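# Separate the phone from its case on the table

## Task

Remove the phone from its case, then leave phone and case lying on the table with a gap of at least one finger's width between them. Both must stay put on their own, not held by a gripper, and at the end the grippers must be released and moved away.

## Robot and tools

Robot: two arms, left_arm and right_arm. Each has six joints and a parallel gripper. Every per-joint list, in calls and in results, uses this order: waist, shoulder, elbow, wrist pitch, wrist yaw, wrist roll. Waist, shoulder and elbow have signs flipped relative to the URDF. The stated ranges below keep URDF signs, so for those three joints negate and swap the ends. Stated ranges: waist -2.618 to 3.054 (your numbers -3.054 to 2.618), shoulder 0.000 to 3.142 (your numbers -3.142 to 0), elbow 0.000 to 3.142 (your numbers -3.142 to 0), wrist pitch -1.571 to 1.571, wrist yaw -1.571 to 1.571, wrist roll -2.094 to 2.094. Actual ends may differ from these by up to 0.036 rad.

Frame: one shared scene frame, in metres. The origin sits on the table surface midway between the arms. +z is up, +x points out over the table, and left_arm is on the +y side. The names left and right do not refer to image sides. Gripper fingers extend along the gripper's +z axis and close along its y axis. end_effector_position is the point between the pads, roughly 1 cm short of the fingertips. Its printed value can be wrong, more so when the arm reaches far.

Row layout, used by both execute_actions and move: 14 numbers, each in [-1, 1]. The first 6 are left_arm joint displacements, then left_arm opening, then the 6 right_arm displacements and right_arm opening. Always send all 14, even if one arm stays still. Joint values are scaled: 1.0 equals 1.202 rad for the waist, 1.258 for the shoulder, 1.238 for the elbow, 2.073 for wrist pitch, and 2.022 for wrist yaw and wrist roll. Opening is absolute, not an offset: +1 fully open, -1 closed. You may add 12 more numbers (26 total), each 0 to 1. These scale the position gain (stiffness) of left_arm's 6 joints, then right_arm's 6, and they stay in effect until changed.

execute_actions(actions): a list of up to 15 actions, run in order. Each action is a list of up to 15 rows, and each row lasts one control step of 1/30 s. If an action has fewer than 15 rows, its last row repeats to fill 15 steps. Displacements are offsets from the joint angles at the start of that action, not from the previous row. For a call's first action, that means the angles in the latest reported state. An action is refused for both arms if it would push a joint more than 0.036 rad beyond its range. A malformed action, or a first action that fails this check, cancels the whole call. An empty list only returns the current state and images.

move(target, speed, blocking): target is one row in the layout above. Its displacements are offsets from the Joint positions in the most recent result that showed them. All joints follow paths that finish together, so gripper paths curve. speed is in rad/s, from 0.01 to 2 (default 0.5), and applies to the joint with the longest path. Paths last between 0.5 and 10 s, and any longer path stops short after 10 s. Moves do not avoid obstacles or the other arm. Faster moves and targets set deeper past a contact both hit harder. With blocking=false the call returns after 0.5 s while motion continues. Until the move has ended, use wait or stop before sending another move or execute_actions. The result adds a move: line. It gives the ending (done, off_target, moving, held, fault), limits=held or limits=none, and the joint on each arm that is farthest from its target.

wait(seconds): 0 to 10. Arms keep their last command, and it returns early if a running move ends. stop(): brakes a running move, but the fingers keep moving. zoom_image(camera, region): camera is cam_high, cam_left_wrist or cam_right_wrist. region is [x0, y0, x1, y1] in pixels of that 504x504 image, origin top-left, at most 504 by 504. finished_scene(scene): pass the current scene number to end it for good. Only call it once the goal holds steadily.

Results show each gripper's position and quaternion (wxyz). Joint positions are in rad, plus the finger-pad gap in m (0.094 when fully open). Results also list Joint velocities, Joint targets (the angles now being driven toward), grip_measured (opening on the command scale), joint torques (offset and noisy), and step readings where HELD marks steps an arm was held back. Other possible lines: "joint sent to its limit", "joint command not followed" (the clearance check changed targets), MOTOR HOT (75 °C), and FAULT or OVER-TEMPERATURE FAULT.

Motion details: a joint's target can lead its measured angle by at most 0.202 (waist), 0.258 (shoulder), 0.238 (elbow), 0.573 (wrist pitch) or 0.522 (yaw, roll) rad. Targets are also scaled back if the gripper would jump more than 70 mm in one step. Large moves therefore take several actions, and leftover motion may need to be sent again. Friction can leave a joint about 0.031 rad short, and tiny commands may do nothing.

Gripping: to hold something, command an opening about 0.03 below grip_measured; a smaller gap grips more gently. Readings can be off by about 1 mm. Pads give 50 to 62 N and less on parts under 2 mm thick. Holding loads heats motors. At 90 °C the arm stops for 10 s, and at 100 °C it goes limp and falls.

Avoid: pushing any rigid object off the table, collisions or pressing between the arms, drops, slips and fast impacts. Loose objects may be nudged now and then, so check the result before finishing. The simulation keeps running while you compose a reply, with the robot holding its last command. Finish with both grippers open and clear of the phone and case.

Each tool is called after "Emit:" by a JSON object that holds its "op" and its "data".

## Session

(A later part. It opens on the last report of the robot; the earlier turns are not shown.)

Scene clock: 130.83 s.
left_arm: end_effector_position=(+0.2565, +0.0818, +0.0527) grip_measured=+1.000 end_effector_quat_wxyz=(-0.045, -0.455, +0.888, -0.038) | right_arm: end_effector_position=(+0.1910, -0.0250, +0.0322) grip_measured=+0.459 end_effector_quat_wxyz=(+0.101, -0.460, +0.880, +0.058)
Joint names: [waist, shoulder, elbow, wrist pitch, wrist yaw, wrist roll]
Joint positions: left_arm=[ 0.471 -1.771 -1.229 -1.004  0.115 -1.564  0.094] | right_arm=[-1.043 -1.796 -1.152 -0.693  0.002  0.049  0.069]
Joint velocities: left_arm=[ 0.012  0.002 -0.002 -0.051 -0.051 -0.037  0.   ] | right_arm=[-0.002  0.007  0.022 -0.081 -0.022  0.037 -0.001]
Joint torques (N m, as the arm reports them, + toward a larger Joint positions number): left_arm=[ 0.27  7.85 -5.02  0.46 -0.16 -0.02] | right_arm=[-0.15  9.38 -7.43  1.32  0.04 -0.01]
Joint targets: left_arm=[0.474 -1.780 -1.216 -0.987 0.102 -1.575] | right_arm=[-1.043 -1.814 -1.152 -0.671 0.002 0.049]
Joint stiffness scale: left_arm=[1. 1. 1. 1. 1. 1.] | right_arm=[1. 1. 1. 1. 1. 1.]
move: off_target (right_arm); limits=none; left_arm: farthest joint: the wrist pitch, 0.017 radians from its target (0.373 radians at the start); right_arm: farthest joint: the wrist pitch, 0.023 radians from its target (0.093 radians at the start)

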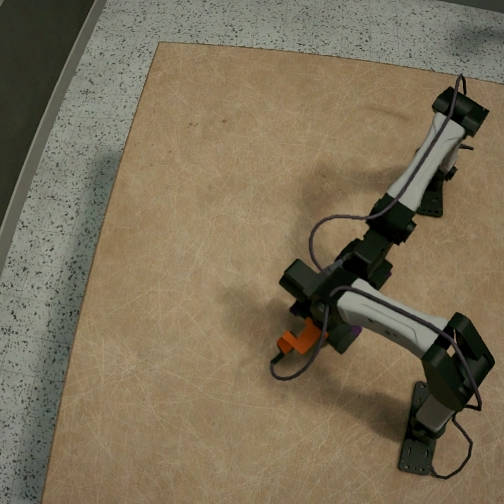

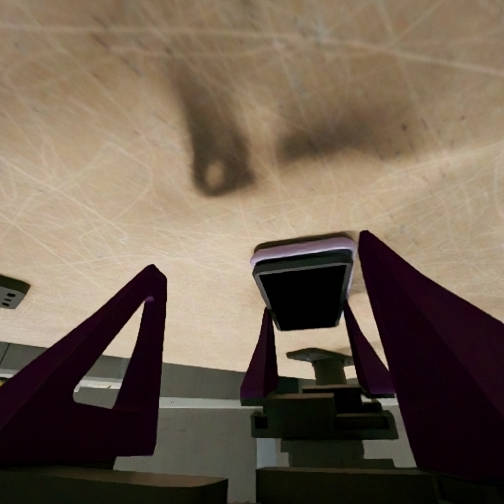

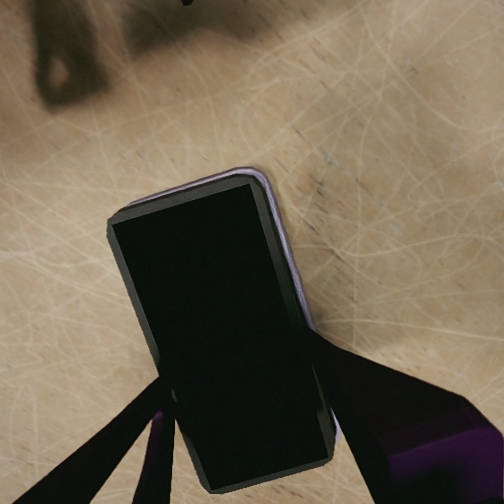

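Emit:
{"op": "move", "data": {"target": [0,-0.087,0.047,0.078,0.105,0,1,0,0,0,0,0,0,0.42], "speed": 0.25}}

Scene clock: 139.93 s.
left_arm: end_effector_position=(+0.2480, +0.0463, +0.0219) grip_measured=+1.000 end_effector_quat_wxyz=(-0.132, -0.449, +0.879, -0.087) | right_arm: end_effector_position=(+0.1910, -0.0250, +0.0322) grip_measured=+0.459 end_effector_quat_wxyz=(+0.101, -0.460, +0.880, +0.058)
Joint names: [waist, shoulder, elbow, wrist pitch, wrist yaw, wrist roll]
Joint positions: left_arm=[ 0.471 -1.866 -1.188 -0.86   0.317 -1.565  0.094] | right_arm=[-1.043 -1.796 -1.152 -0.693  0.002  0.049  0.069]
Joint velocities: left_arm=[-0.002 -0.002  0.012  0.037 -0.022 -0.037  0.   ] | right_arm=[ 0.012 -0.007  0.007  0.022 -0.022 -0.037  0.001]
Joint torques (N m, as the arm reports them, + toward a larger Joint positions number): left_arm=[-0.01  8.18 -4.49  0.47  0.2   0.08] | right_arm=[-0.08 11.11 -7.24  0.99  0.09 -0.04]
Joint targets: left_arm=[0.471 -1.880 -1.171 -0.843 0.327 -1.564] | right_arm=[-1.043 -1.796 -1.152 -0.693 0.002 0.049]
Joint stiffness scale: left_arm=[1. 1. 1. 1. 1. 1.] | right_arm=[1. 1. 1. 1. 1. 1.]
move: done; limits=none; left_arm: farthest joint: the elbow, 0.017 radians from its target (0.058 radians at the start); right_arm: farthest joint: the waist, 0.000 radians from its target (0.000 radians at the start)

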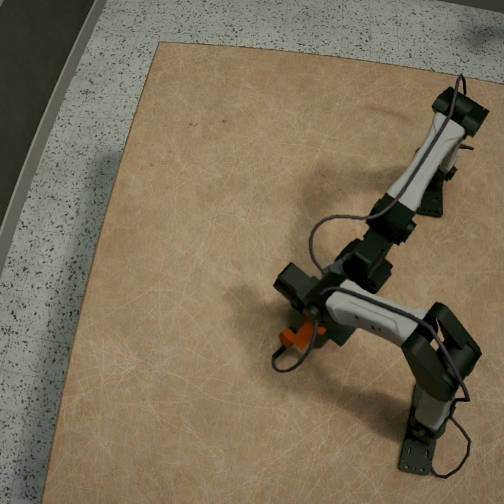

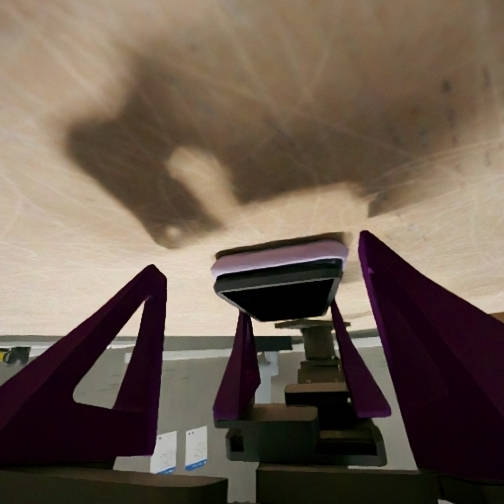

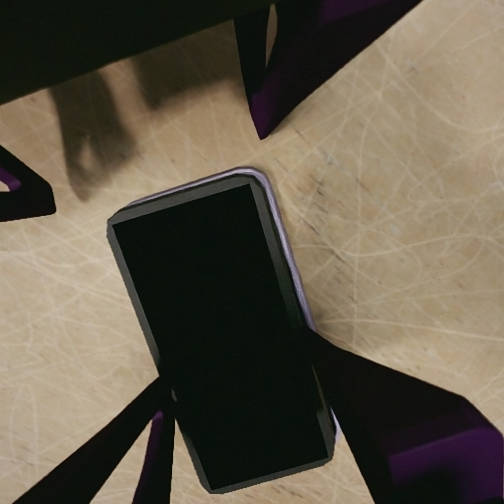

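Emit:
{"op": "move", "data": {"target": [0,-0.067,0,0.041,0.105,0,1,0,0,0,0,0,0,0.42], "speed": 0.15}}

Scene clock: 150.00 s.
left_arm: end_effector_position=(+0.2370, +0.0155, +0.0147) grip_measured=+1.000 end_effector_quat_wxyz=(-0.220, -0.438, +0.862, -0.132) | right_arm: end_effector_position=(+0.1910, -0.0250, +0.0322) grip_measured=+0.459 end_effector_quat_wxyz=(+0.101, -0.460, +0.880, +0.058)
Joint names: [waist, shoulder, elbow, wrist pitch, wrist yaw, wrist roll]
Joint positions: left_arm=[ 0.471 -1.935 -1.188 -0.791  0.518 -1.565  0.094] | right_arm=[-1.043 -1.796 -1.152 -0.693  0.002  0.049  0.069]
Joint velocities: left_arm=[-0.002  0.002 -0.007 -0.037 -0.037 -0.081  0.   ] | right_arm=[ 0.002 -0.002  0.007  0.022 -0.051  0.007  0.002]
Joint torques (N m, as the arm reports them, + toward a larger Joint positions number): left_arm=[ 0.04  8.5  -5.66  0.45  0.31  0.09] | right_arm=[-0.06 11.01 -7.45  1.02  0.03  0.01]
Joint targets: left_arm=[0.471 -1.951 -1.188 -0.774 0.529 -1.565] | right_arm=[-1.043 -1.796 -1.152 -0.693 0.002 0.049]
Joint stiffness scale: left_arm=[1. 1. 1. 1. 1. 1.] | right_arm=[1. 1. 1. 1. 1. 1.]
move: done; limits=none; left_arm: farthest joint: the shoulder, 0.016 radians from its target (0.084 radians at the start); right_arm: farthest joint: the waist, 0.000 radians from its target (0.000 radians at the start)

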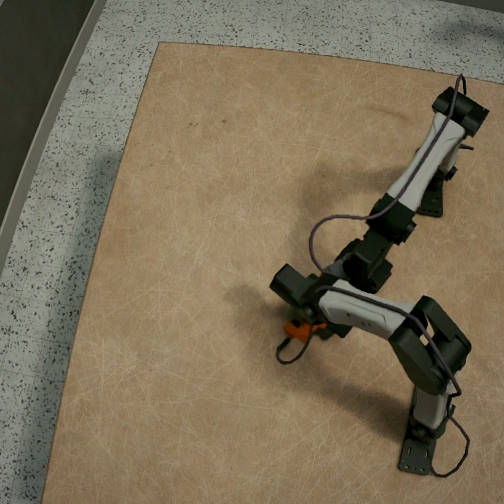

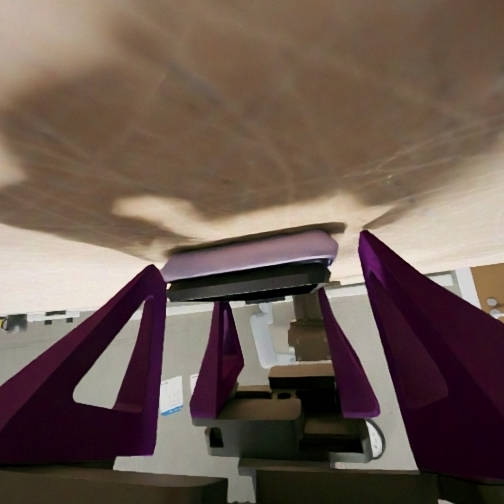

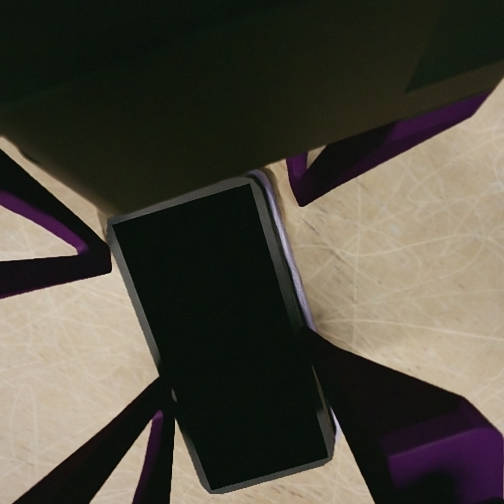

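Emit:
{"op": "move", "data": {"target": [0,0,0.046,0.027,0.03,0,1,0,0,0,0,0,0,0.42], "speed": 0.08}}

Scene clock: 157.87 s.
left_arm: end_effector_position=(+0.2283, +0.0105, +0.0136) grip_measured=+1.000 end_effector_quat_wxyz=(-0.246, -0.434, +0.854, -0.146) | right_arm: end_effector_position=(+0.1910, -0.0250, +0.0322) grip_measured=+0.459 end_effector_quat_wxyz=(+0.101, -0.460, +0.880, +0.058)
Joint names: [waist, shoulder, elbow, wrist pitch, wrist yaw, wrist roll]
Joint positions: left_arm=[ 0.471 -1.935 -1.158 -0.762  0.58  -1.565  0.094] | right_arm=[-1.043 -1.796 -1.152 -0.693  0.002  0.049  0.069]
Joint velocities: left_arm=[ 0.002  0.022  0.002  0.081 -0.007 -0.022  0.   ] | right_arm=[ 0.007 -0.017 -0.002 -0.022 -0.066 -0.037 -0.   ]
Joint torques (N m, as the arm reports them, + toward a larger Joint positions number): left_arm=[ 0.    9.77 -3.51  0.55  0.22  0.09] | right_arm=[ 0.03 10.73 -7.31  1.02  0.05 -0.01]
Joint targets: left_arm=[0.471 -1.935 -1.131 -0.736 0.579 -1.565] | right_arm=[-1.043 -1.796 -1.152 -0.693 0.002 0.049]
Joint stiffness scale: left_arm=[1. 1. 1. 1. 1. 1.] | right_arm=[1. 1. 1. 1. 1. 1.]
move: off_target (left_arm); limits=none; left_arm: farthest joint: the wrist pitch, 0.027 radians from its target (0.056 radians at the start); right_arm: farthest joint: the waist, 0.000 radians from its target (0.000 radians at the start)

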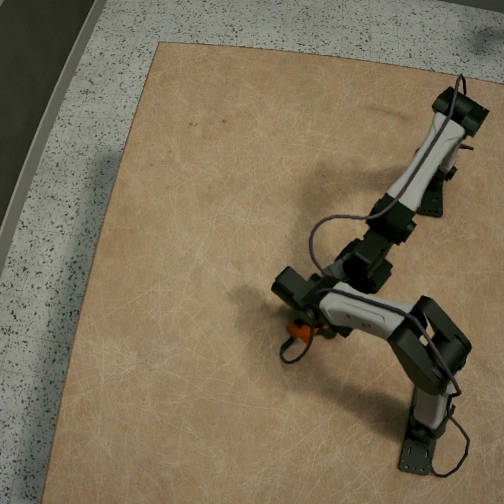

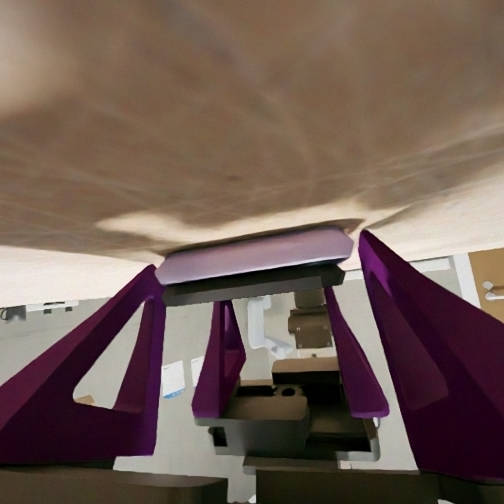

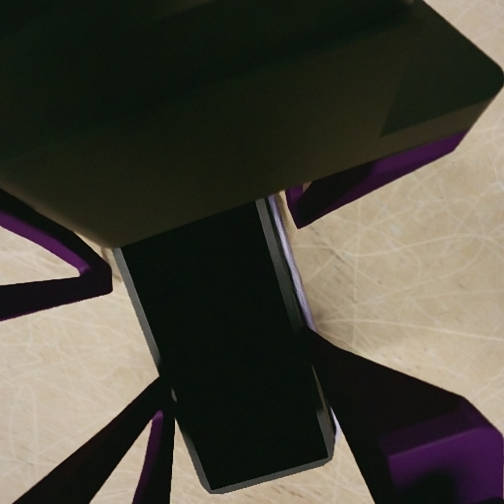

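Tips are on the table. Close.

Emit:
{"op": "move", "data": {"target": [0,0,0,0,0,0,0.5,0,0,0,0,0,0,0.42]}}

Scene clock: 161.63 s.
left_arm: end_effector_position=(+0.2283, +0.0101, +0.0138) grip_measured=+0.506 end_effector_quat_wxyz=(-0.247, -0.433, +0.854, -0.147) | right_arm: end_effector_position=(+0.1904, -0.0249, +0.0322) grip_measured=+0.459 end_effector_quat_wxyz=(+0.099, -0.460, +0.880, +0.059)
Joint names: [waist, shoulder, elbow, wrist pitch, wrist yaw, wrist roll]
Joint positions: left_arm=[ 0.471 -1.935 -1.158 -0.761  0.582 -1.565  0.071] | right_arm=[-1.043 -1.796 -1.152 -0.694 -0.001  0.049  0.069]
Joint velocities: left_arm=[ 0.007 -0.007  0.027  0.081  0.007 -0.051  0.001] | right_arm=[ 0.012 -0.017  0.002 -0.051 -0.037 -0.007  0.001]
Joint torques (N m, as the arm reports them, + toward a larger Joint positions number): left_arm=[ 0.    9.73 -5.64  0.3   0.22  0.09] | right_arm=[-0.11 10.95 -7.51  1.04  0.1   0.  ]
Joint targets: left_arm=[0.471 -1.935 -1.158 -0.762 0.580 -1.565] | right_arm=[-1.043 -1.796 -1.152 -0.693 0.002 0.050]
Joint stiffness scale: left_arm=[1. 1. 1. 1. 1. 1.] | right_arm=[1. 1. 1. 1. 1. 1.]
move: done; limits=none; left_arm: farthest joint: the wrist yaw, 0.002 radians from its target (0.000 radians at the start); right_arm: farthest joint: the wrist yaw, 0.003 radians from its target (0.000 radians at the start)

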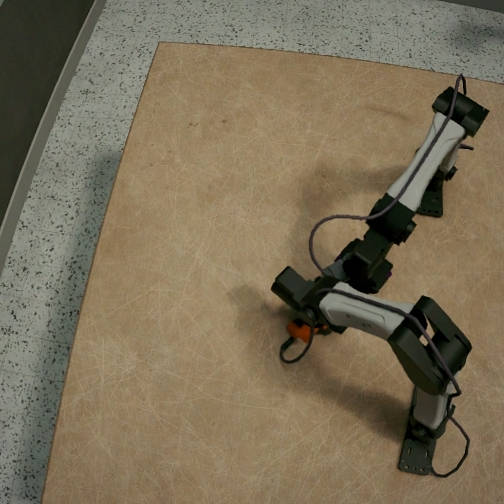

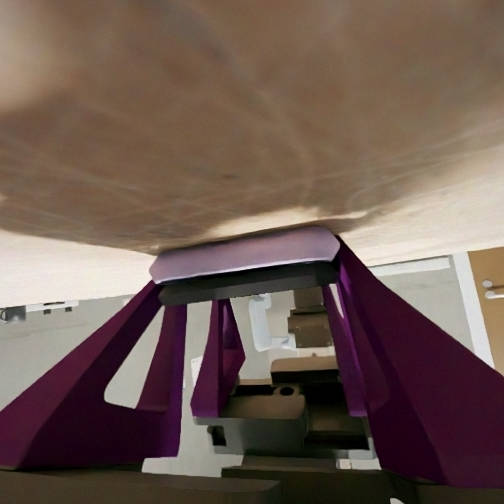

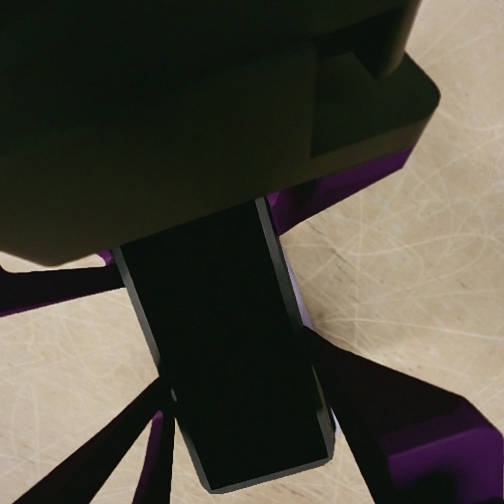

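Emit:
{"op": "execute_actions", "data": {"actions": [[[0,0,0,0,0,0,0.465,0,0,0,0,0,0,0.42]]]}}

Emit:
{"op": "move", "data": {"target": [0,0,0,0,0,0,0.465,0,0.165,0.18,0.02,0,0,0.42], "speed": 0.1}}

Scene clock: 169.10 s.
left_arm: end_effector_position=(+0.2283, +0.0100, +0.0138) grip_measured=+0.476 end_effector_quat_wxyz=(-0.247, -0.433, +0.854, -0.147) | right_arm: end_effector_position=(+0.1903, -0.0249, +0.0322) grip_measured=+0.459 end_effector_quat_wxyz=(+0.099, -0.460, +0.880, +0.059)
Joint names: [waist, shoulder, elbow, wrist pitch, wrist yaw, wrist roll]
Joint positions: left_arm=[ 0.471 -1.935 -1.158 -0.761  0.583 -1.565  0.069] | right_arm=[-1.043 -1.796 -1.152 -0.695 -0.002  0.049  0.069]
Joint velocities: left_arm=[ 0.012 -0.012 -0.007 -0.022 -0.066 -0.007 -0.   ] | right_arm=[ 0.012 -0.002  0.002  0.007 -0.007 -0.022 -0.001]
Joint torques (N m, as the arm reports them, + toward a larger Joint positions number): left_arm=[ 0.05  9.75 -5.64  0.31  0.23  0.08] | right_arm=[-0.12 10.93 -7.31  0.99  0.09  0.02]
Joint targets: left_arm=[0.471 -1.935 -1.158 -0.761 0.582 -1.565] | right_arm=[-1.043 -1.796 -1.152 -0.694 -0.001 0.049]
Joint stiffness scale: left_arm=[1. 1. 1. 1. 1. 1.] | right_arm=[1. 1. 1. 1. 1. 1.]
Step readings (joint positions):
0: left_arm=[0.471 -1.935 -1.158 -0.761 0.582 -1.565] | right_arm=[-1.043 -1.796 -1.152 -0.694 -0.001 0.049]
1: left_arm=[0.471 -1.935 -1.158 -0.761 0.582 -1.565] | right_arm=[-1.043 -1.796 -1.152 -0.695 -0.002 0.049]
2: left_arm=[0.471 -1.935 -1.158 -0.761 0.583 -1.565] | right_arm=[-1.043 -1.796 -1.152 -0.695 -0.002 0.049]
4: left_arm=[0.471 -1.935 -1.158 -0.761 0.583 -1.565] | right_arm=[-1.043 -1.796 -1.152 -0.695 -0.002 0.049]
8: left_arm=[0.471 -1.935 -1.158 -0.761 0.583 -1.565] | right_arm=[-1.043 -1.796 -1.152 -0.695 -0.002 0.049]
15: Joint positions above

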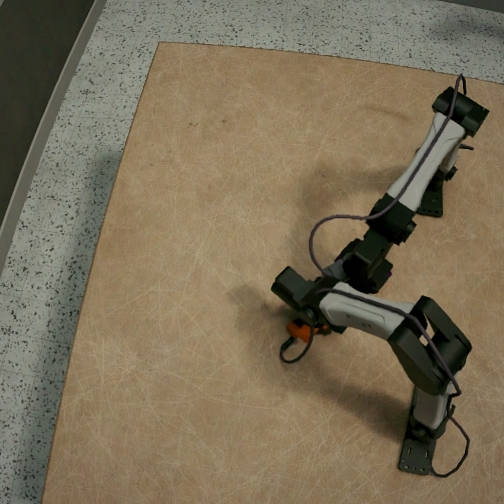

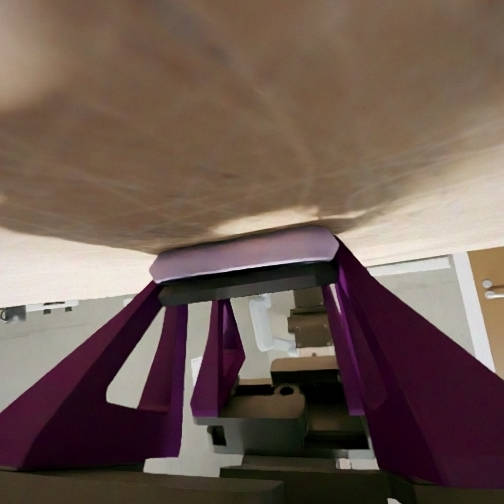

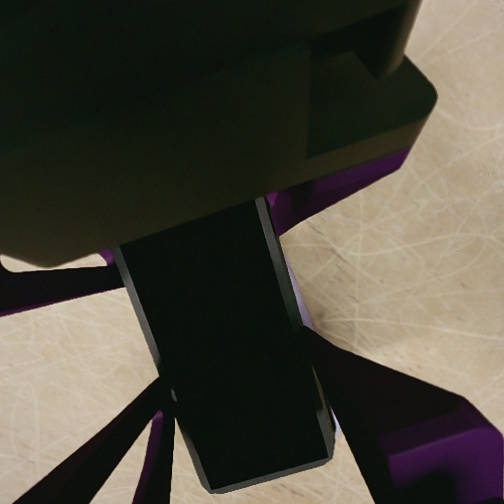

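Scene clock: 171.63 s.
left_arm: end_effector_position=(+0.2192, -0.0041, +0.0227) grip_measured=+0.475 end_effector_quat_wxyz=(-0.284, -0.424, +0.844, -0.168) | right_arm: end_effector_position=(+0.1797, -0.0412, +0.0440) grip_measured=+0.459 end_effector_quat_wxyz=(+0.149, -0.456, +0.873, +0.090)
Joint names: [waist, shoulder, elbow, wrist pitch, wrist yaw, wrist roll]
Joint positions: left_arm=[ 0.484 -1.935 -1.158 -0.748  0.67  -1.576  0.069] | right_arm=[-1.043 -1.621 -0.963 -0.565 -0.004  0.052  0.069]
Joint velocities: left_arm=[-0.007  0.012 -0.002 -0.007 -0.095 -0.051 -0.001] | right_arm=[ 0.002 -0.022  0.007  0.022  0.066  0.066 -0.   ]
Joint torques (N m, as the arm reports them, + toward a larger Joint positions number): left_arm=[-1.21  9.77 -5.63  0.2  -0.64  0.18] | right_arm=[-0.09 12.23 -4.84  0.22  0.09 -0.07]
Joint targets: left_arm=[0.470 -1.935 -1.158 -0.761 0.583 -1.565] | right_arm=[-1.043 -1.589 -0.929 -0.653 -0.002 0.049]
Joint stiffness scale: left_arm=[1. 1. 1. 1. 1. 1.] | right_arm=[1. 1. 1. 1. 1. 1.]
move: off_target (left_arm, right_arm); limits=none; left_arm: farthest joint: the wrist yaw, 0.087 radians from its target (0.000 radians at the start); right_arm: farthest joint: the wrist pitch, 0.089 radians from its target (0.041 radians at the start)

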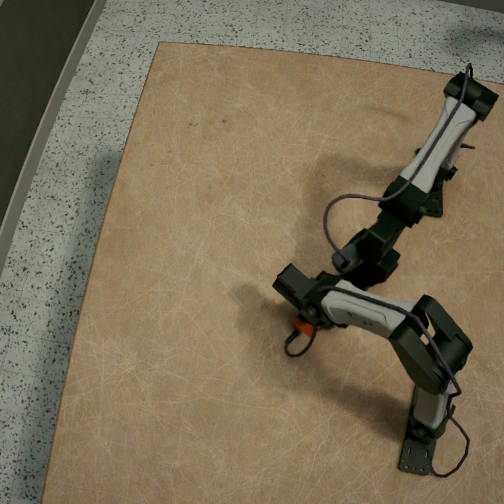

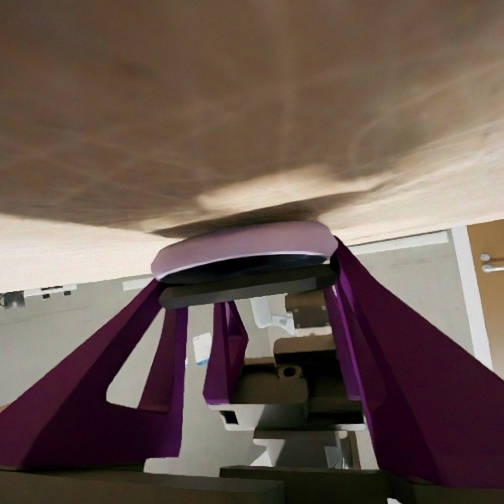

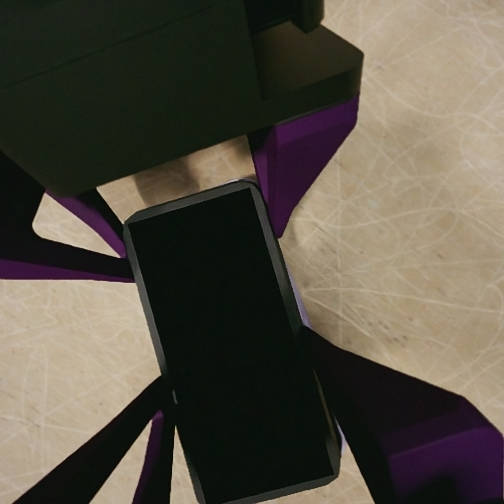

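Emit:
{"op": "execute_actions", "data": {"actions": [[[0,0,0,0,-0.03,0,0.488,0,0,0,-0.03,0,0,0.42]],[[0,0,0,0,-0.03,0,0.488,0,0,0,-0.03,0,0,0.42]]]}}

Scene clock: 177.63 s.
left_arm: end_effector_position=(+0.2186, -0.0052, +0.0229) grip_measured=+0.491 end_effector_quat_wxyz=(-0.284, -0.423, +0.844, -0.168) | right_arm: end_effector_position=(+0.1795, -0.0415, +0.0439) grip_measured=+0.459 end_effector_quat_wxyz=(+0.148, -0.455, +0.873, +0.090)
Joint names: [waist, shoulder, elbow, wrist pitch, wrist yaw, wrist roll]
Joint positions: left_arm=[ 0.487 -1.935 -1.158 -0.746  0.671 -1.579  0.07 ] | right_arm=[-1.043 -1.621 -0.963 -0.566 -0.004  0.052  0.069]
Joint velocities: left_arm=[ 0.017  0.002  0.017  0.037 -0.007 -0.022  0.001] | right_arm=[ 0.002  0.002  0.007 -0.037 -0.066 -0.081  0.   ]
Joint torques (N m, as the arm reports them, + toward a larger Joint positions number): left_arm=[ 0.06  9.78 -5.67  0.33 -0.34  0.09] | right_arm=[-0.18  9.   -7.57  0.55  0.07  0.01]
Joint targets: left_arm=[0.487 -1.935 -1.158 -0.746 0.611 -1.578] | right_arm=[-1.043 -1.621 -0.963 -0.628 -0.004 0.052]
Joint stiffness scale: left_arm=[1. 1. 1. 1. 1. 1.] | right_arm=[1. 1. 1. 1. 1. 1.]
Step readings (joint positions; steps 1 to 15: 1st action; 16 to 30: 2nd action):
0: left_arm=[0.484 -1.935 -1.158 -0.748 0.670 -1.576] | right_arm=[-1.043 -1.621 -0.963 -0.565 -0.004 0.052]
1: left_arm=[0.485 -1.935 -1.158 -0.748 0.671 -1.577] | right_arm=[-1.043 -1.621 -0.963 -0.564 -0.004 0.052]
2: left_arm=[0.487 -1.935 -1.158 -0.747 0.671 -1.578] | right_arm=[-1.043 -1.621 -0.963 -0.564 -0.004 0.052]
4: left_arm=[0.487 -1.935 -1.158 -0.746 0.671 -1.578] | right_arm=[-1.043 -1.621 -0.963 -0.566 -0.004 0.052]
8: left_arm=[0.487 -1.935 -1.158 -0.746 0.671 -1.578] | right_arm=[-1.043 -1.621 -0.963 -0.566 -0.004 0.052]
15: left_arm=[0.487 -1.935 -1.158 -0.746 0.671 -1.578] | right_arm=[-1.043 -1.621 -0.963 -0.566 -0.004 0.052]
16: left_arm=[0.487 -1.935 -1.158 -0.746 0.671 -1.579] | right_arm=[-1.043 -1.621 -0.963 -0.566 -0.004 0.052]
17: left_arm=[0.487 -1.935 -1.158 -0.746 0.671 -1.579] | right_arm=[-1.043 -1.621 -0.963 -0.566 -0.004 0.052]
19: left_arm=[0.487 -1.935 -1.158 -0.746 0.671 -1.579] | right_arm=[-1.043 -1.621 -0.963 -0.566 -0.004 0.052]
23: left_arm=[0.487 -1.935 -1.158 -0.746 0.671 -1.579] | right_arm=[-1.043 -1.621 -0.963 -0.566 -0.004 0.052]
30: Joint positions above

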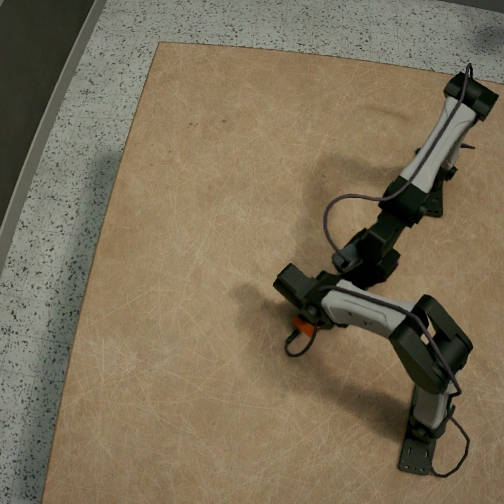

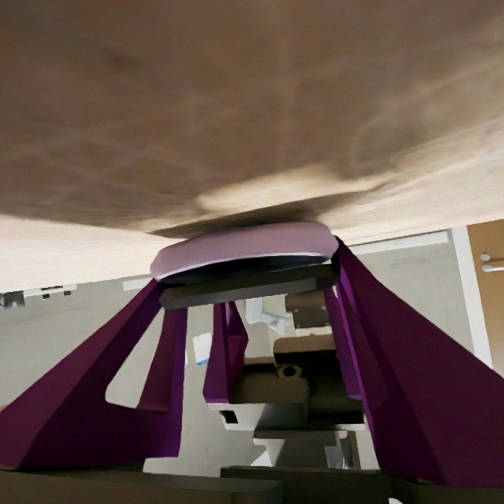

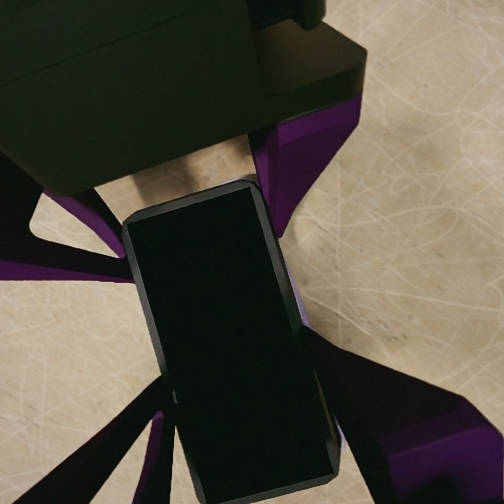

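Pull harder.

Emit:
{"op": "execute_actions", "data": {"actions": [[[0,0,0,0,-0.05,0,0.49,0,0,0,-0.05,0,0,0.42]],[[0,0,0,0,-0.06,0,0.49,0,0,0,-0.06,0,0,0.42]]]}}

Scene clock: 182.80 s.
left_arm: end_effector_position=(+0.2164, -0.0090, +0.0213) grip_measured=+0.493 end_effector_quat_wxyz=(-0.278, -0.422, +0.847, -0.164) | right_arm: end_effector_position=(+0.1768, -0.0456, +0.0421) grip_measured=+0.459 end_effector_quat_wxyz=(+0.139, -0.456, +0.875, +0.084)
Joint names: [waist, shoulder, elbow, wrist pitch, wrist yaw, wrist roll]
Joint positions: left_arm=[ 0.506 -1.935 -1.158 -0.734  0.655 -1.596  0.07 ] | right_arm=[-1.043 -1.621 -0.963 -0.587 -0.004  0.054  0.069]
Joint velocities: left_arm=[-0.012 -0.002  0.007  0.022 -0.007 -0.066  0.   ] | right_arm=[ 0.017 -0.007 -0.007  0.022  0.051  0.007 -0.001]
Joint torques (N m, as the arm reports them, + toward a larger Joint positions number): left_arm=[-0.96  9.77 -5.64  0.29 -0.89  0.17] | right_arm=[-0.15  8.95 -7.75 -0.1   0.11  0.02]
Joint targets: left_arm=[0.495 -1.935 -1.158 -0.741 0.544 -1.585] | right_arm=[-1.043 -1.621 -0.963 -0.701 -0.004 0.052]
Joint stiffness scale: left_arm=[1. 1. 1. 1. 1. 1.] | right_arm=[1. 1. 1. 1. 1. 1.]
Step readings (joint positions; steps 1 to 15: 1st action; 16 to 30: 2nd action):
0: left_arm=[0.487 -1.935 -1.158 -0.746 0.671 -1.579] | right_arm=[-1.043 -1.621 -0.963 -0.566 -0.004 0.052]
1: left_arm=[0.488 -1.935 -1.158 -0.746 0.670 -1.579] | right_arm=[-1.043 -1.621 -0.963 -0.568 -0.004 0.052]
2: left_arm=[0.490 -1.935 -1.158 -0.745 0.669 -1.580] | right_arm=[-1.043 -1.621 -0.963 -0.569 -0.004 0.052]
4: left_arm=[0.493 -1.935 -1.158 -0.743 0.667 -1.582] | right_arm=[-1.043 -1.621 -0.963 -0.574 -0.004 0.052]
8: left_arm=[0.495 -1.935 -1.158 -0.741 0.665 -1.585] | right_arm=[-1.043 -1.621 -0.963 -0.576 -0.004 0.052]
15: left_arm=[0.495 -1.935 -1.158 -0.741 0.665 -1.585] | right_arm=[-1.043 -1.621 -0.963 -0.576 -0.004 0.052]
16: left_arm=[0.497 -1.935 -1.158 -0.741 0.663 -1.586] | right_arm=[-1.043 -1.621 -0.963 -0.578 -0.004 0.052]
17: left_arm=[0.499 -1.935 -1.158 -0.740 0.661 -1.588] | right_arm=[-1.043 -1.621 -0.963 -0.580 -0.004 0.052]
19: left_arm=[0.504 -1.935 -1.158 -0.736 0.658 -1.592] | right_arm=[-1.043 -1.621 -0.963 -0.585 -0.004 0.053]
23: left_arm=[0.506 -1.935 -1.158 -0.734 0.655 -1.596] | right_arm=[-1.043 -1.621 -0.963 -0.587 -0.004 0.054]
30: Joint positions above

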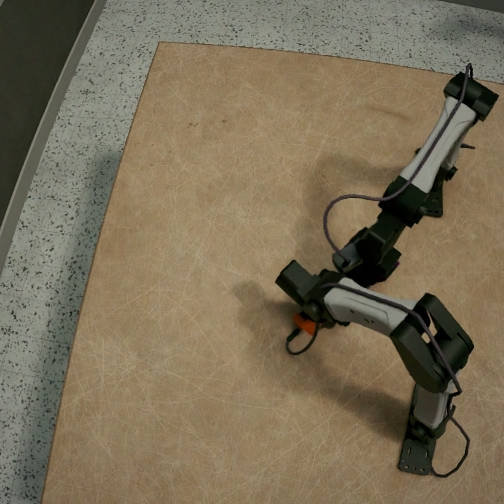

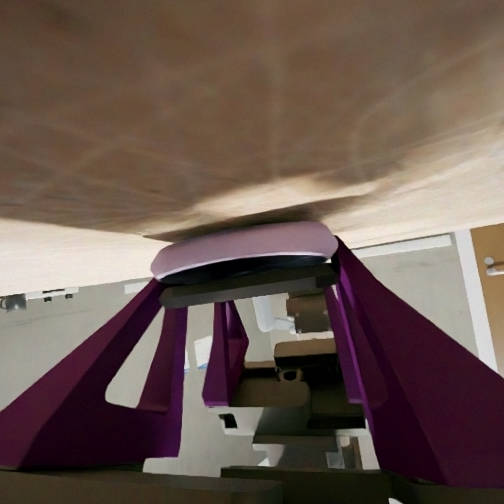

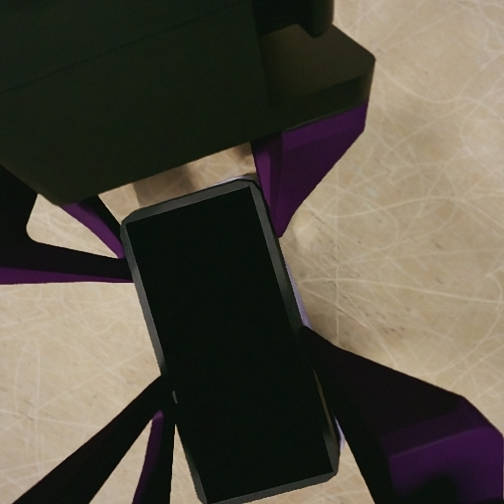

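Emit:
{"op": "move", "data": {"target": [-0.01,0,0,0,-0.05,0,0.49,0,0.06,0,-0.07,0,0,0.42], "speed": 0.1}}

Scene clock: 192.30 s.
left_arm: end_effector_position=(+0.2130, -0.0146, +0.0250) grip_measured=+0.493 end_effector_quat_wxyz=(-0.292, -0.419, +0.842, -0.172) | right_arm: end_effector_position=(+0.1734, -0.0510, +0.0499) grip_measured=+0.459 end_effector_quat_wxyz=(+0.137, -0.455, +0.876, +0.084)
Joint names: [waist, shoulder, elbow, wrist pitch, wrist yaw, wrist roll]
Joint positions: left_arm=[ 0.512 -1.935 -1.158 -0.727  0.689 -1.604  0.07 ] | right_arm=[-1.043 -1.587 -0.963 -0.624 -0.004  0.055  0.069]
Joint velocities: left_arm=[-0.012 -0.002  0.002  0.037 -0.007 -0.007 -0.   ] | right_arm=[-0.002  0.002 -0.002  0.007  0.022 -0.081 -0.   ]
Joint torques (N m, as the arm reports them, + toward a larger Joint positions number): left_arm=[-1.51  9.73 -5.67  0.3  -1.13  0.18] | right_arm=[ 0.01 12.66 -7.64 -0.1   0.05 -0.07]
Joint targets: left_arm=[0.495 -1.935 -1.158 -0.734 0.554 -1.596] | right_arm=[-1.043 -1.545 -0.963 -0.733 -0.004 0.053]
Joint stiffness scale: left_arm=[1. 1. 1. 1. 1. 1.] | right_arm=[1. 1. 1. 1. 1. 1.]
move: off_target (left_arm, right_arm); limits=none; left_arm: farthest joint: the wrist yaw, 0.135 radians from its target (0.101 radians at the start); right_arm: farthest joint: the wrist pitch, 0.108 radians from its target (0.145 radians at the start)

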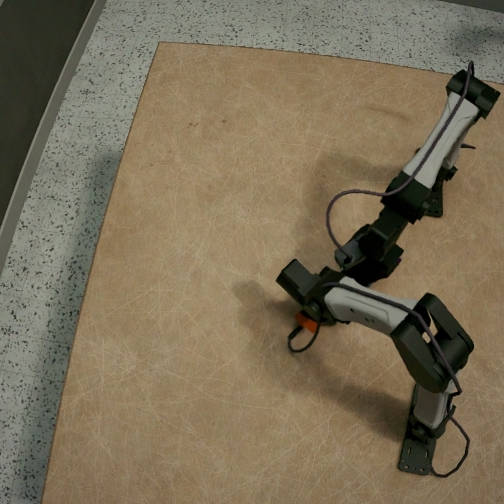

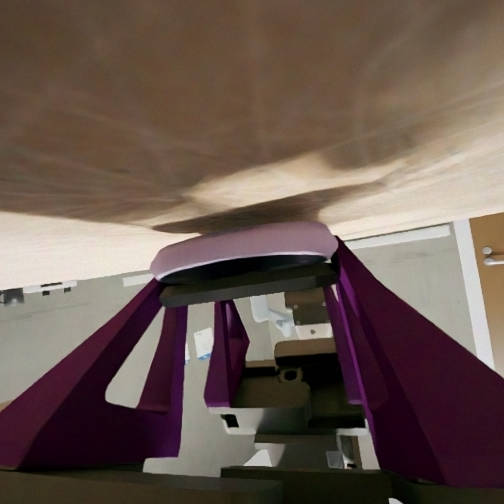

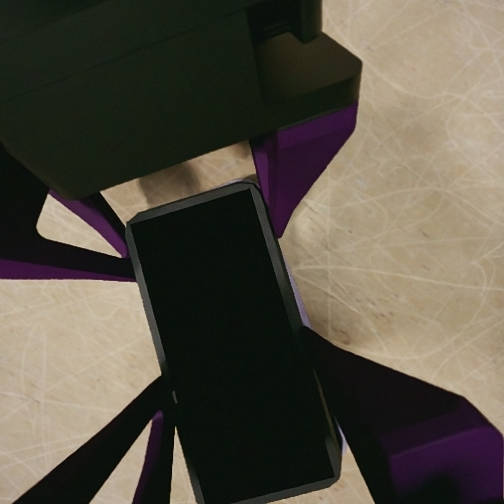

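Emit:
{"op": "move", "data": {"target": [-0.04,0,0,-0.02,-0.056,0.02,0.49,0,-0.18,-0.165,-0.04,0,0,0.42], "speed": 0.15}}

Emit:
{"op": "move", "data": {"target": [0,0,0,0,0,0,0.6,0,0,0,0,0,0,0.7]}}

Scene clock: 201.30 s.
left_arm: end_effector_position=(+0.2265, +0.0052, +0.0155) grip_measured=+0.493 end_effector_quat_wxyz=(-0.253, -0.429, +0.853, -0.153) | right_arm: end_effector_position=(+0.1878, -0.0297, +0.0333) grip_measured=+0.459 end_effector_quat_wxyz=(+0.094, -0.459, +0.882, +0.055)
Joint names: [waist, shoulder, elbow, wrist pitch, wrist yaw, wrist roll]
Joint positions: left_arm=[ 0.478 -1.935 -1.158 -0.751  0.6   -1.569  0.07 ] | right_arm=[-1.043 -1.786 -1.146 -0.713  0.001  0.054  0.069]
Joint velocities: left_arm=[-0.007  0.007 -0.012 -0.051 -0.037  0.022  0.   ] | right_arm=[-0.007 -0.012  0.012 -0.095 -0.051 -0.022  0.   ]
Joint torques (N m, as the arm reports them, + toward a larger Joint positions number): left_arm=[-1.25  9.73 -5.6   0.15 -0.01  0.12] | right_arm=[-0.21  8.23 -9.29  1.03  0.05 -0.02]
Joint targets: left_arm=[0.464 -1.935 -1.158 -0.769 0.576 -1.564] | right_arm=[-1.043 -1.813 -1.168 -0.708 -0.004 0.055]
Joint stiffness scale: left_arm=[1. 1. 1. 1. 1. 1.] | right_arm=[1. 1. 1. 1. 1. 1.]
move: off_target (left_arm, right_arm); limits=none; left_arm: farthest joint: the wrist yaw, 0.024 radians from its target (0.113 radians at the start); right_arm: farthest joint: the shoulder, 0.028 radians from its target (0.226 radians at the start)

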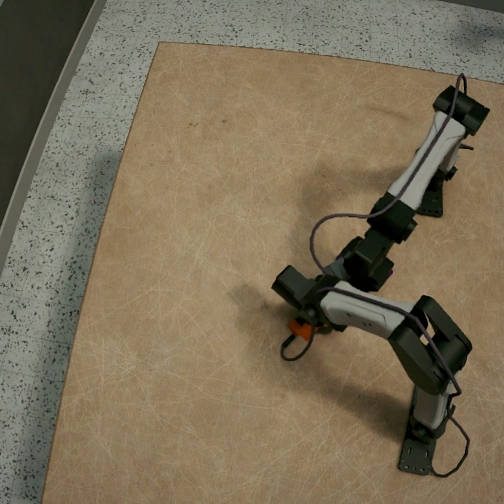

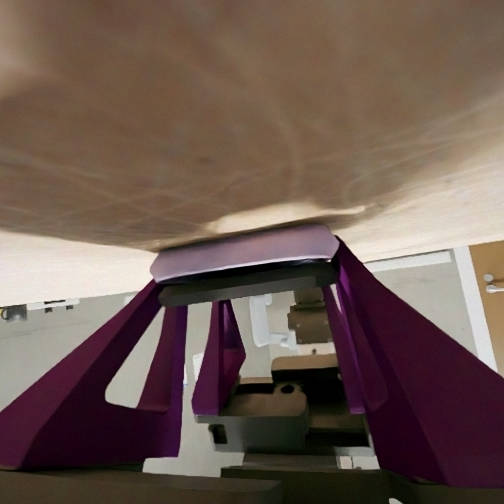

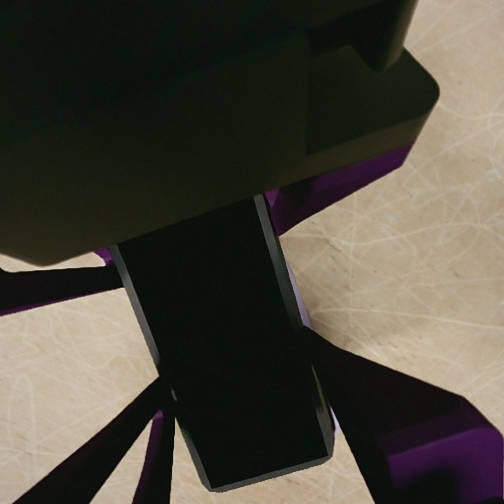

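Scene clock: 201.80 s.
left_arm: end_effector_position=(+0.2264, +0.0051, +0.0156) grip_measured=+0.598 end_effector_quat_wxyz=(-0.253, -0.429, +0.853, -0.153) | right_arm: end_effector_position=(+0.1879, -0.0297, +0.0333) grip_measured=+0.698 end_effector_quat_wxyz=(+0.094, -0.459, +0.882, +0.055)
Joint names: [waist, shoulder, elbow, wrist pitch, wrist yaw, wrist roll]
Joint positions: left_arm=[ 0.478 -1.935 -1.158 -0.751  0.6   -1.569  0.075] | right_arm=[-1.043 -1.786 -1.146 -0.713  0.001  0.054  0.08 ]
Joint velocities: left_arm=[ 0.002  0.012 -0.012  0.022 -0.081 -0.007  0.   ] | right_arm=[-0.002  0.002 -0.017 -0.022  0.022 -0.007  0.   ]
Joint torques (N m, as the arm reports them, + toward a larger Joint positions number): left_arm=[ 0.04  9.74 -5.67  0.32  0.25  0.09] | right_arm=[-0.01 10.91 -7.2   0.94  0.07 -0.05]
Joint targets: left_arm=[0.478 -1.935 -1.158 -0.751 0.600 -1.569] | right_arm=[-1.043 -1.786 -1.146 -0.713 0.001 0.054]
Joint stiffness scale: left_arm=[1. 1. 1. 1. 1. 1.] | right_arm=[1. 1. 1. 1. 1. 1.]
move: done; limits=none; left_arm: farthest joint: the waist, 0.000 radians from its target (0.000 radians at the start); right_arm: farthest joint: the waist, 0.000 radians from its target (0.000 radians at the start)

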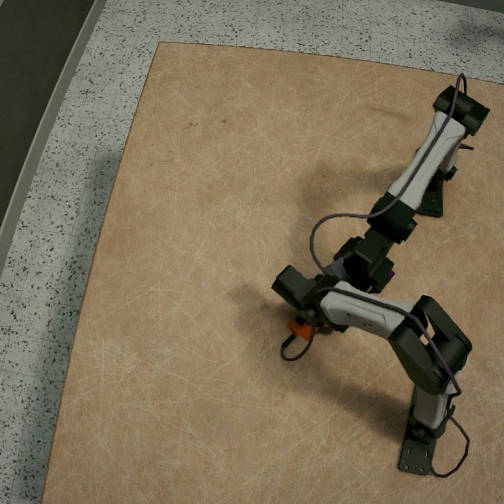

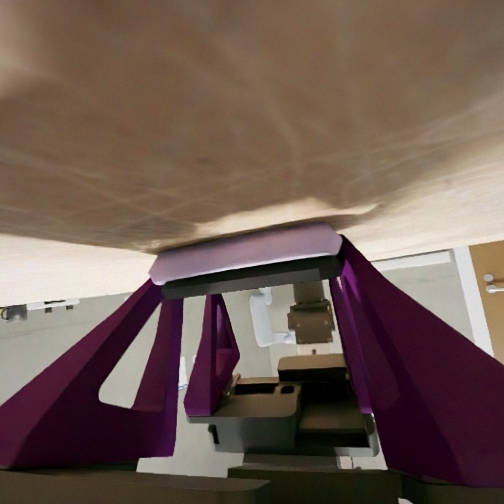

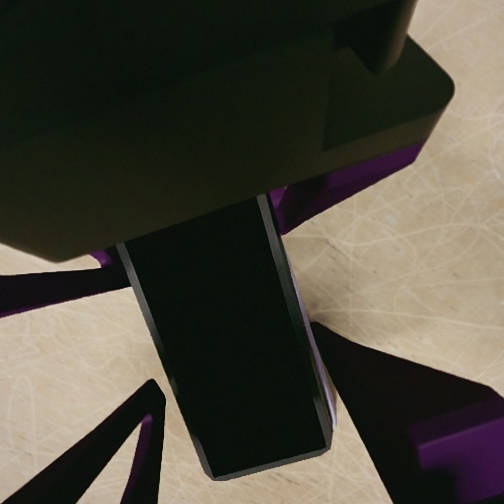

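It settled a few mm lower; regrip here and lift.

Emit:
{"op": "move", "data": {"target": [0,0,0,0,0,0,0.6,0,0,0,0,0,0,0.41]}}

Emit:
{"op": "move", "data": {"target": [0,0,0,0,0,0,0.6,0,0.06,0,-0.03,0,0,0.41], "speed": 0.08}}

Scene clock: 206.20 s.
left_arm: end_effector_position=(+0.2264, +0.0051, +0.0156) grip_measured=+0.599 end_effector_quat_wxyz=(-0.253, -0.429, +0.853, -0.153) | right_arm: end_effector_position=(+0.1882, -0.0299, +0.0333) grip_measured=+0.433 end_effector_quat_wxyz=(+0.095, -0.458, +0.882, +0.054)
Joint names: [waist, shoulder, elbow, wrist pitch, wrist yaw, wrist roll]
Joint positions: left_arm=[ 0.478 -1.935 -1.158 -0.751  0.6   -1.569  0.075] | right_arm=[-1.043 -1.786 -1.146 -0.713  0.004  0.054  0.067]
Joint velocities: left_arm=[ 0.012  0.012  0.002  0.051 -0.095 -0.007 -0.   ] | right_arm=[ 0.002 -0.002  0.022 -0.007  0.066 -0.007  0.001]
Joint torques (N m, as the arm reports them, + toward a larger Joint positions number): left_arm=[ 0.01  9.69 -5.65  0.32  0.24  0.08] | right_arm=[-0.1  10.73 -7.33  0.97  0.06 -0.01]
Joint targets: left_arm=[0.478 -1.935 -1.158 -0.751 0.600 -1.569] | right_arm=[-1.043 -1.786 -1.146 -0.713 0.002 0.054]
Joint stiffness scale: left_arm=[1. 1. 1. 1. 1. 1.] | right_arm=[1. 1. 1. 1. 1. 1.]
move: done; limits=none; left_arm: farthest joint: the waist, 0.000 radians from its target (0.000 radians at the start); right_arm: farthest joint: the wrist yaw, 0.003 radians from its target (0.000 radians at the start)

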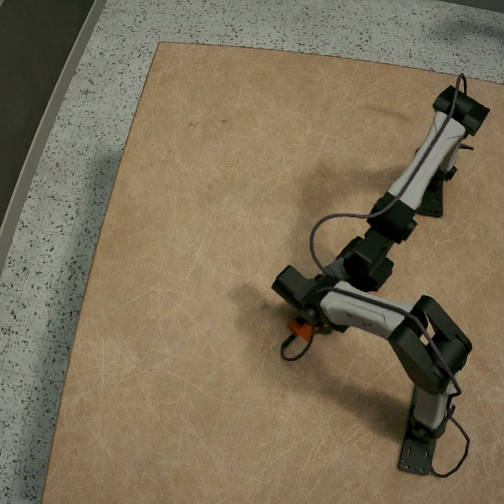

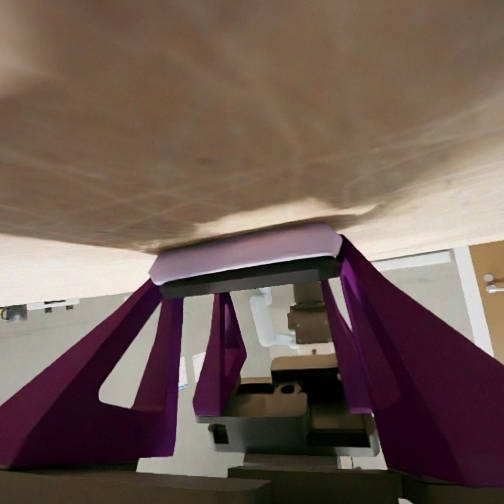

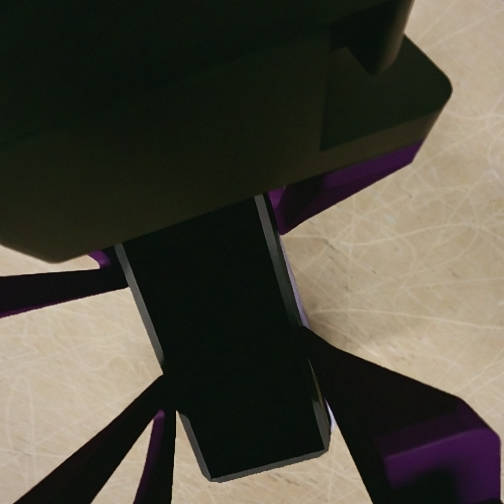

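Scene clock: 207.60 s.
left_arm: end_effector_position=(+0.2264, +0.0051, +0.0156) grip_measured=+0.599 end_effector_quat_wxyz=(-0.253, -0.429, +0.853, -0.153) | right_arm: end_effector_position=(+0.1838, -0.0371, +0.0491) grip_measured=+0.433 end_effector_quat_wxyz=(+0.096, -0.458, +0.882, +0.055)
Joint names: [waist, shoulder, elbow, wrist pitch, wrist yaw, wrist roll]
Joint positions: left_arm=[ 0.478 -1.935 -1.158 -0.751  0.6   -1.569  0.075] | right_arm=[-1.043 -1.731 -1.146 -0.764  0.004  0.054  0.067]
Joint velocities: left_arm=[ 0.007  0.002 -0.002 -0.051  0.007  0.007  0.   ] | right_arm=[ 0.002  0.007 -0.012 -0.037 -0.081 -0.007  0.   ]
Joint torques (N m, as the arm reports them, + toward a larger Joint positions number): left_arm=[ 0.01  9.71 -5.62  0.33  0.25  0.08] | right_arm=[-0.21 12.25 -7.4   0.87  0.02 -0.1 ]
Joint targets: left_arm=[0.478 -1.935 -1.158 -0.751 0.600 -1.569] | right_arm=[-1.043 -1.710 -1.146 -0.775 0.003 0.054]
Joint stiffness scale: left_arm=[1. 1. 1. 1. 1. 1.] | right_arm=[1. 1. 1. 1. 1. 1.]
move: done; limits=none; left_arm: farthest joint: the waist, 0.000 radians from its target (0.000 radians at the start); right_arm: farthest joint: the shoulder, 0.020 radians from its target (0.075 radians at the start)

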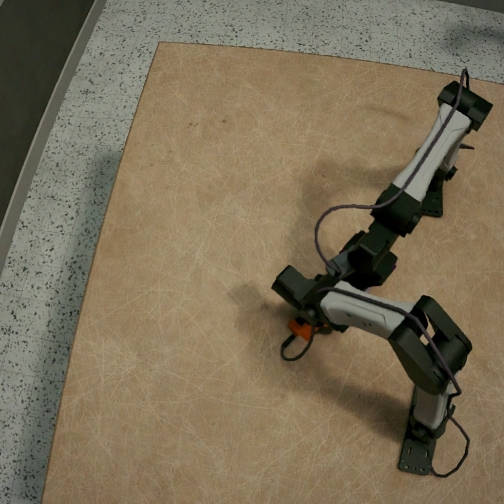

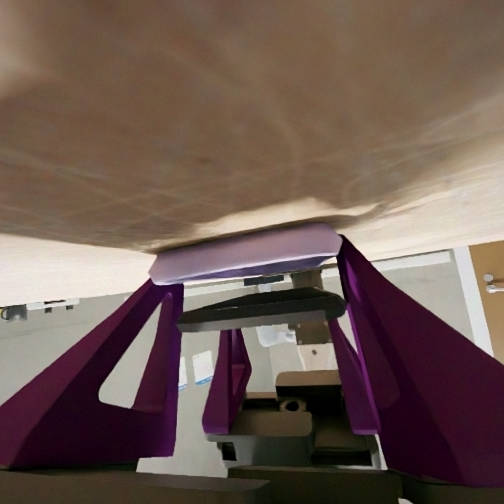

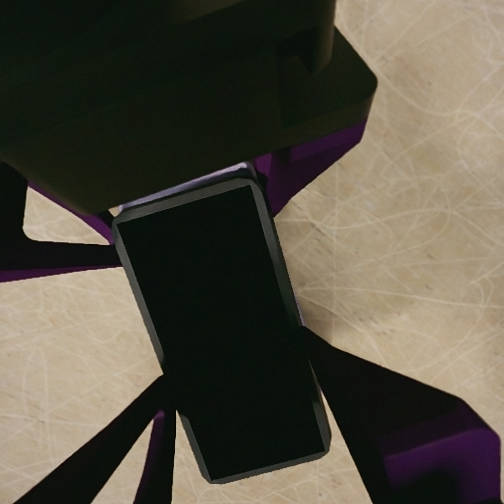

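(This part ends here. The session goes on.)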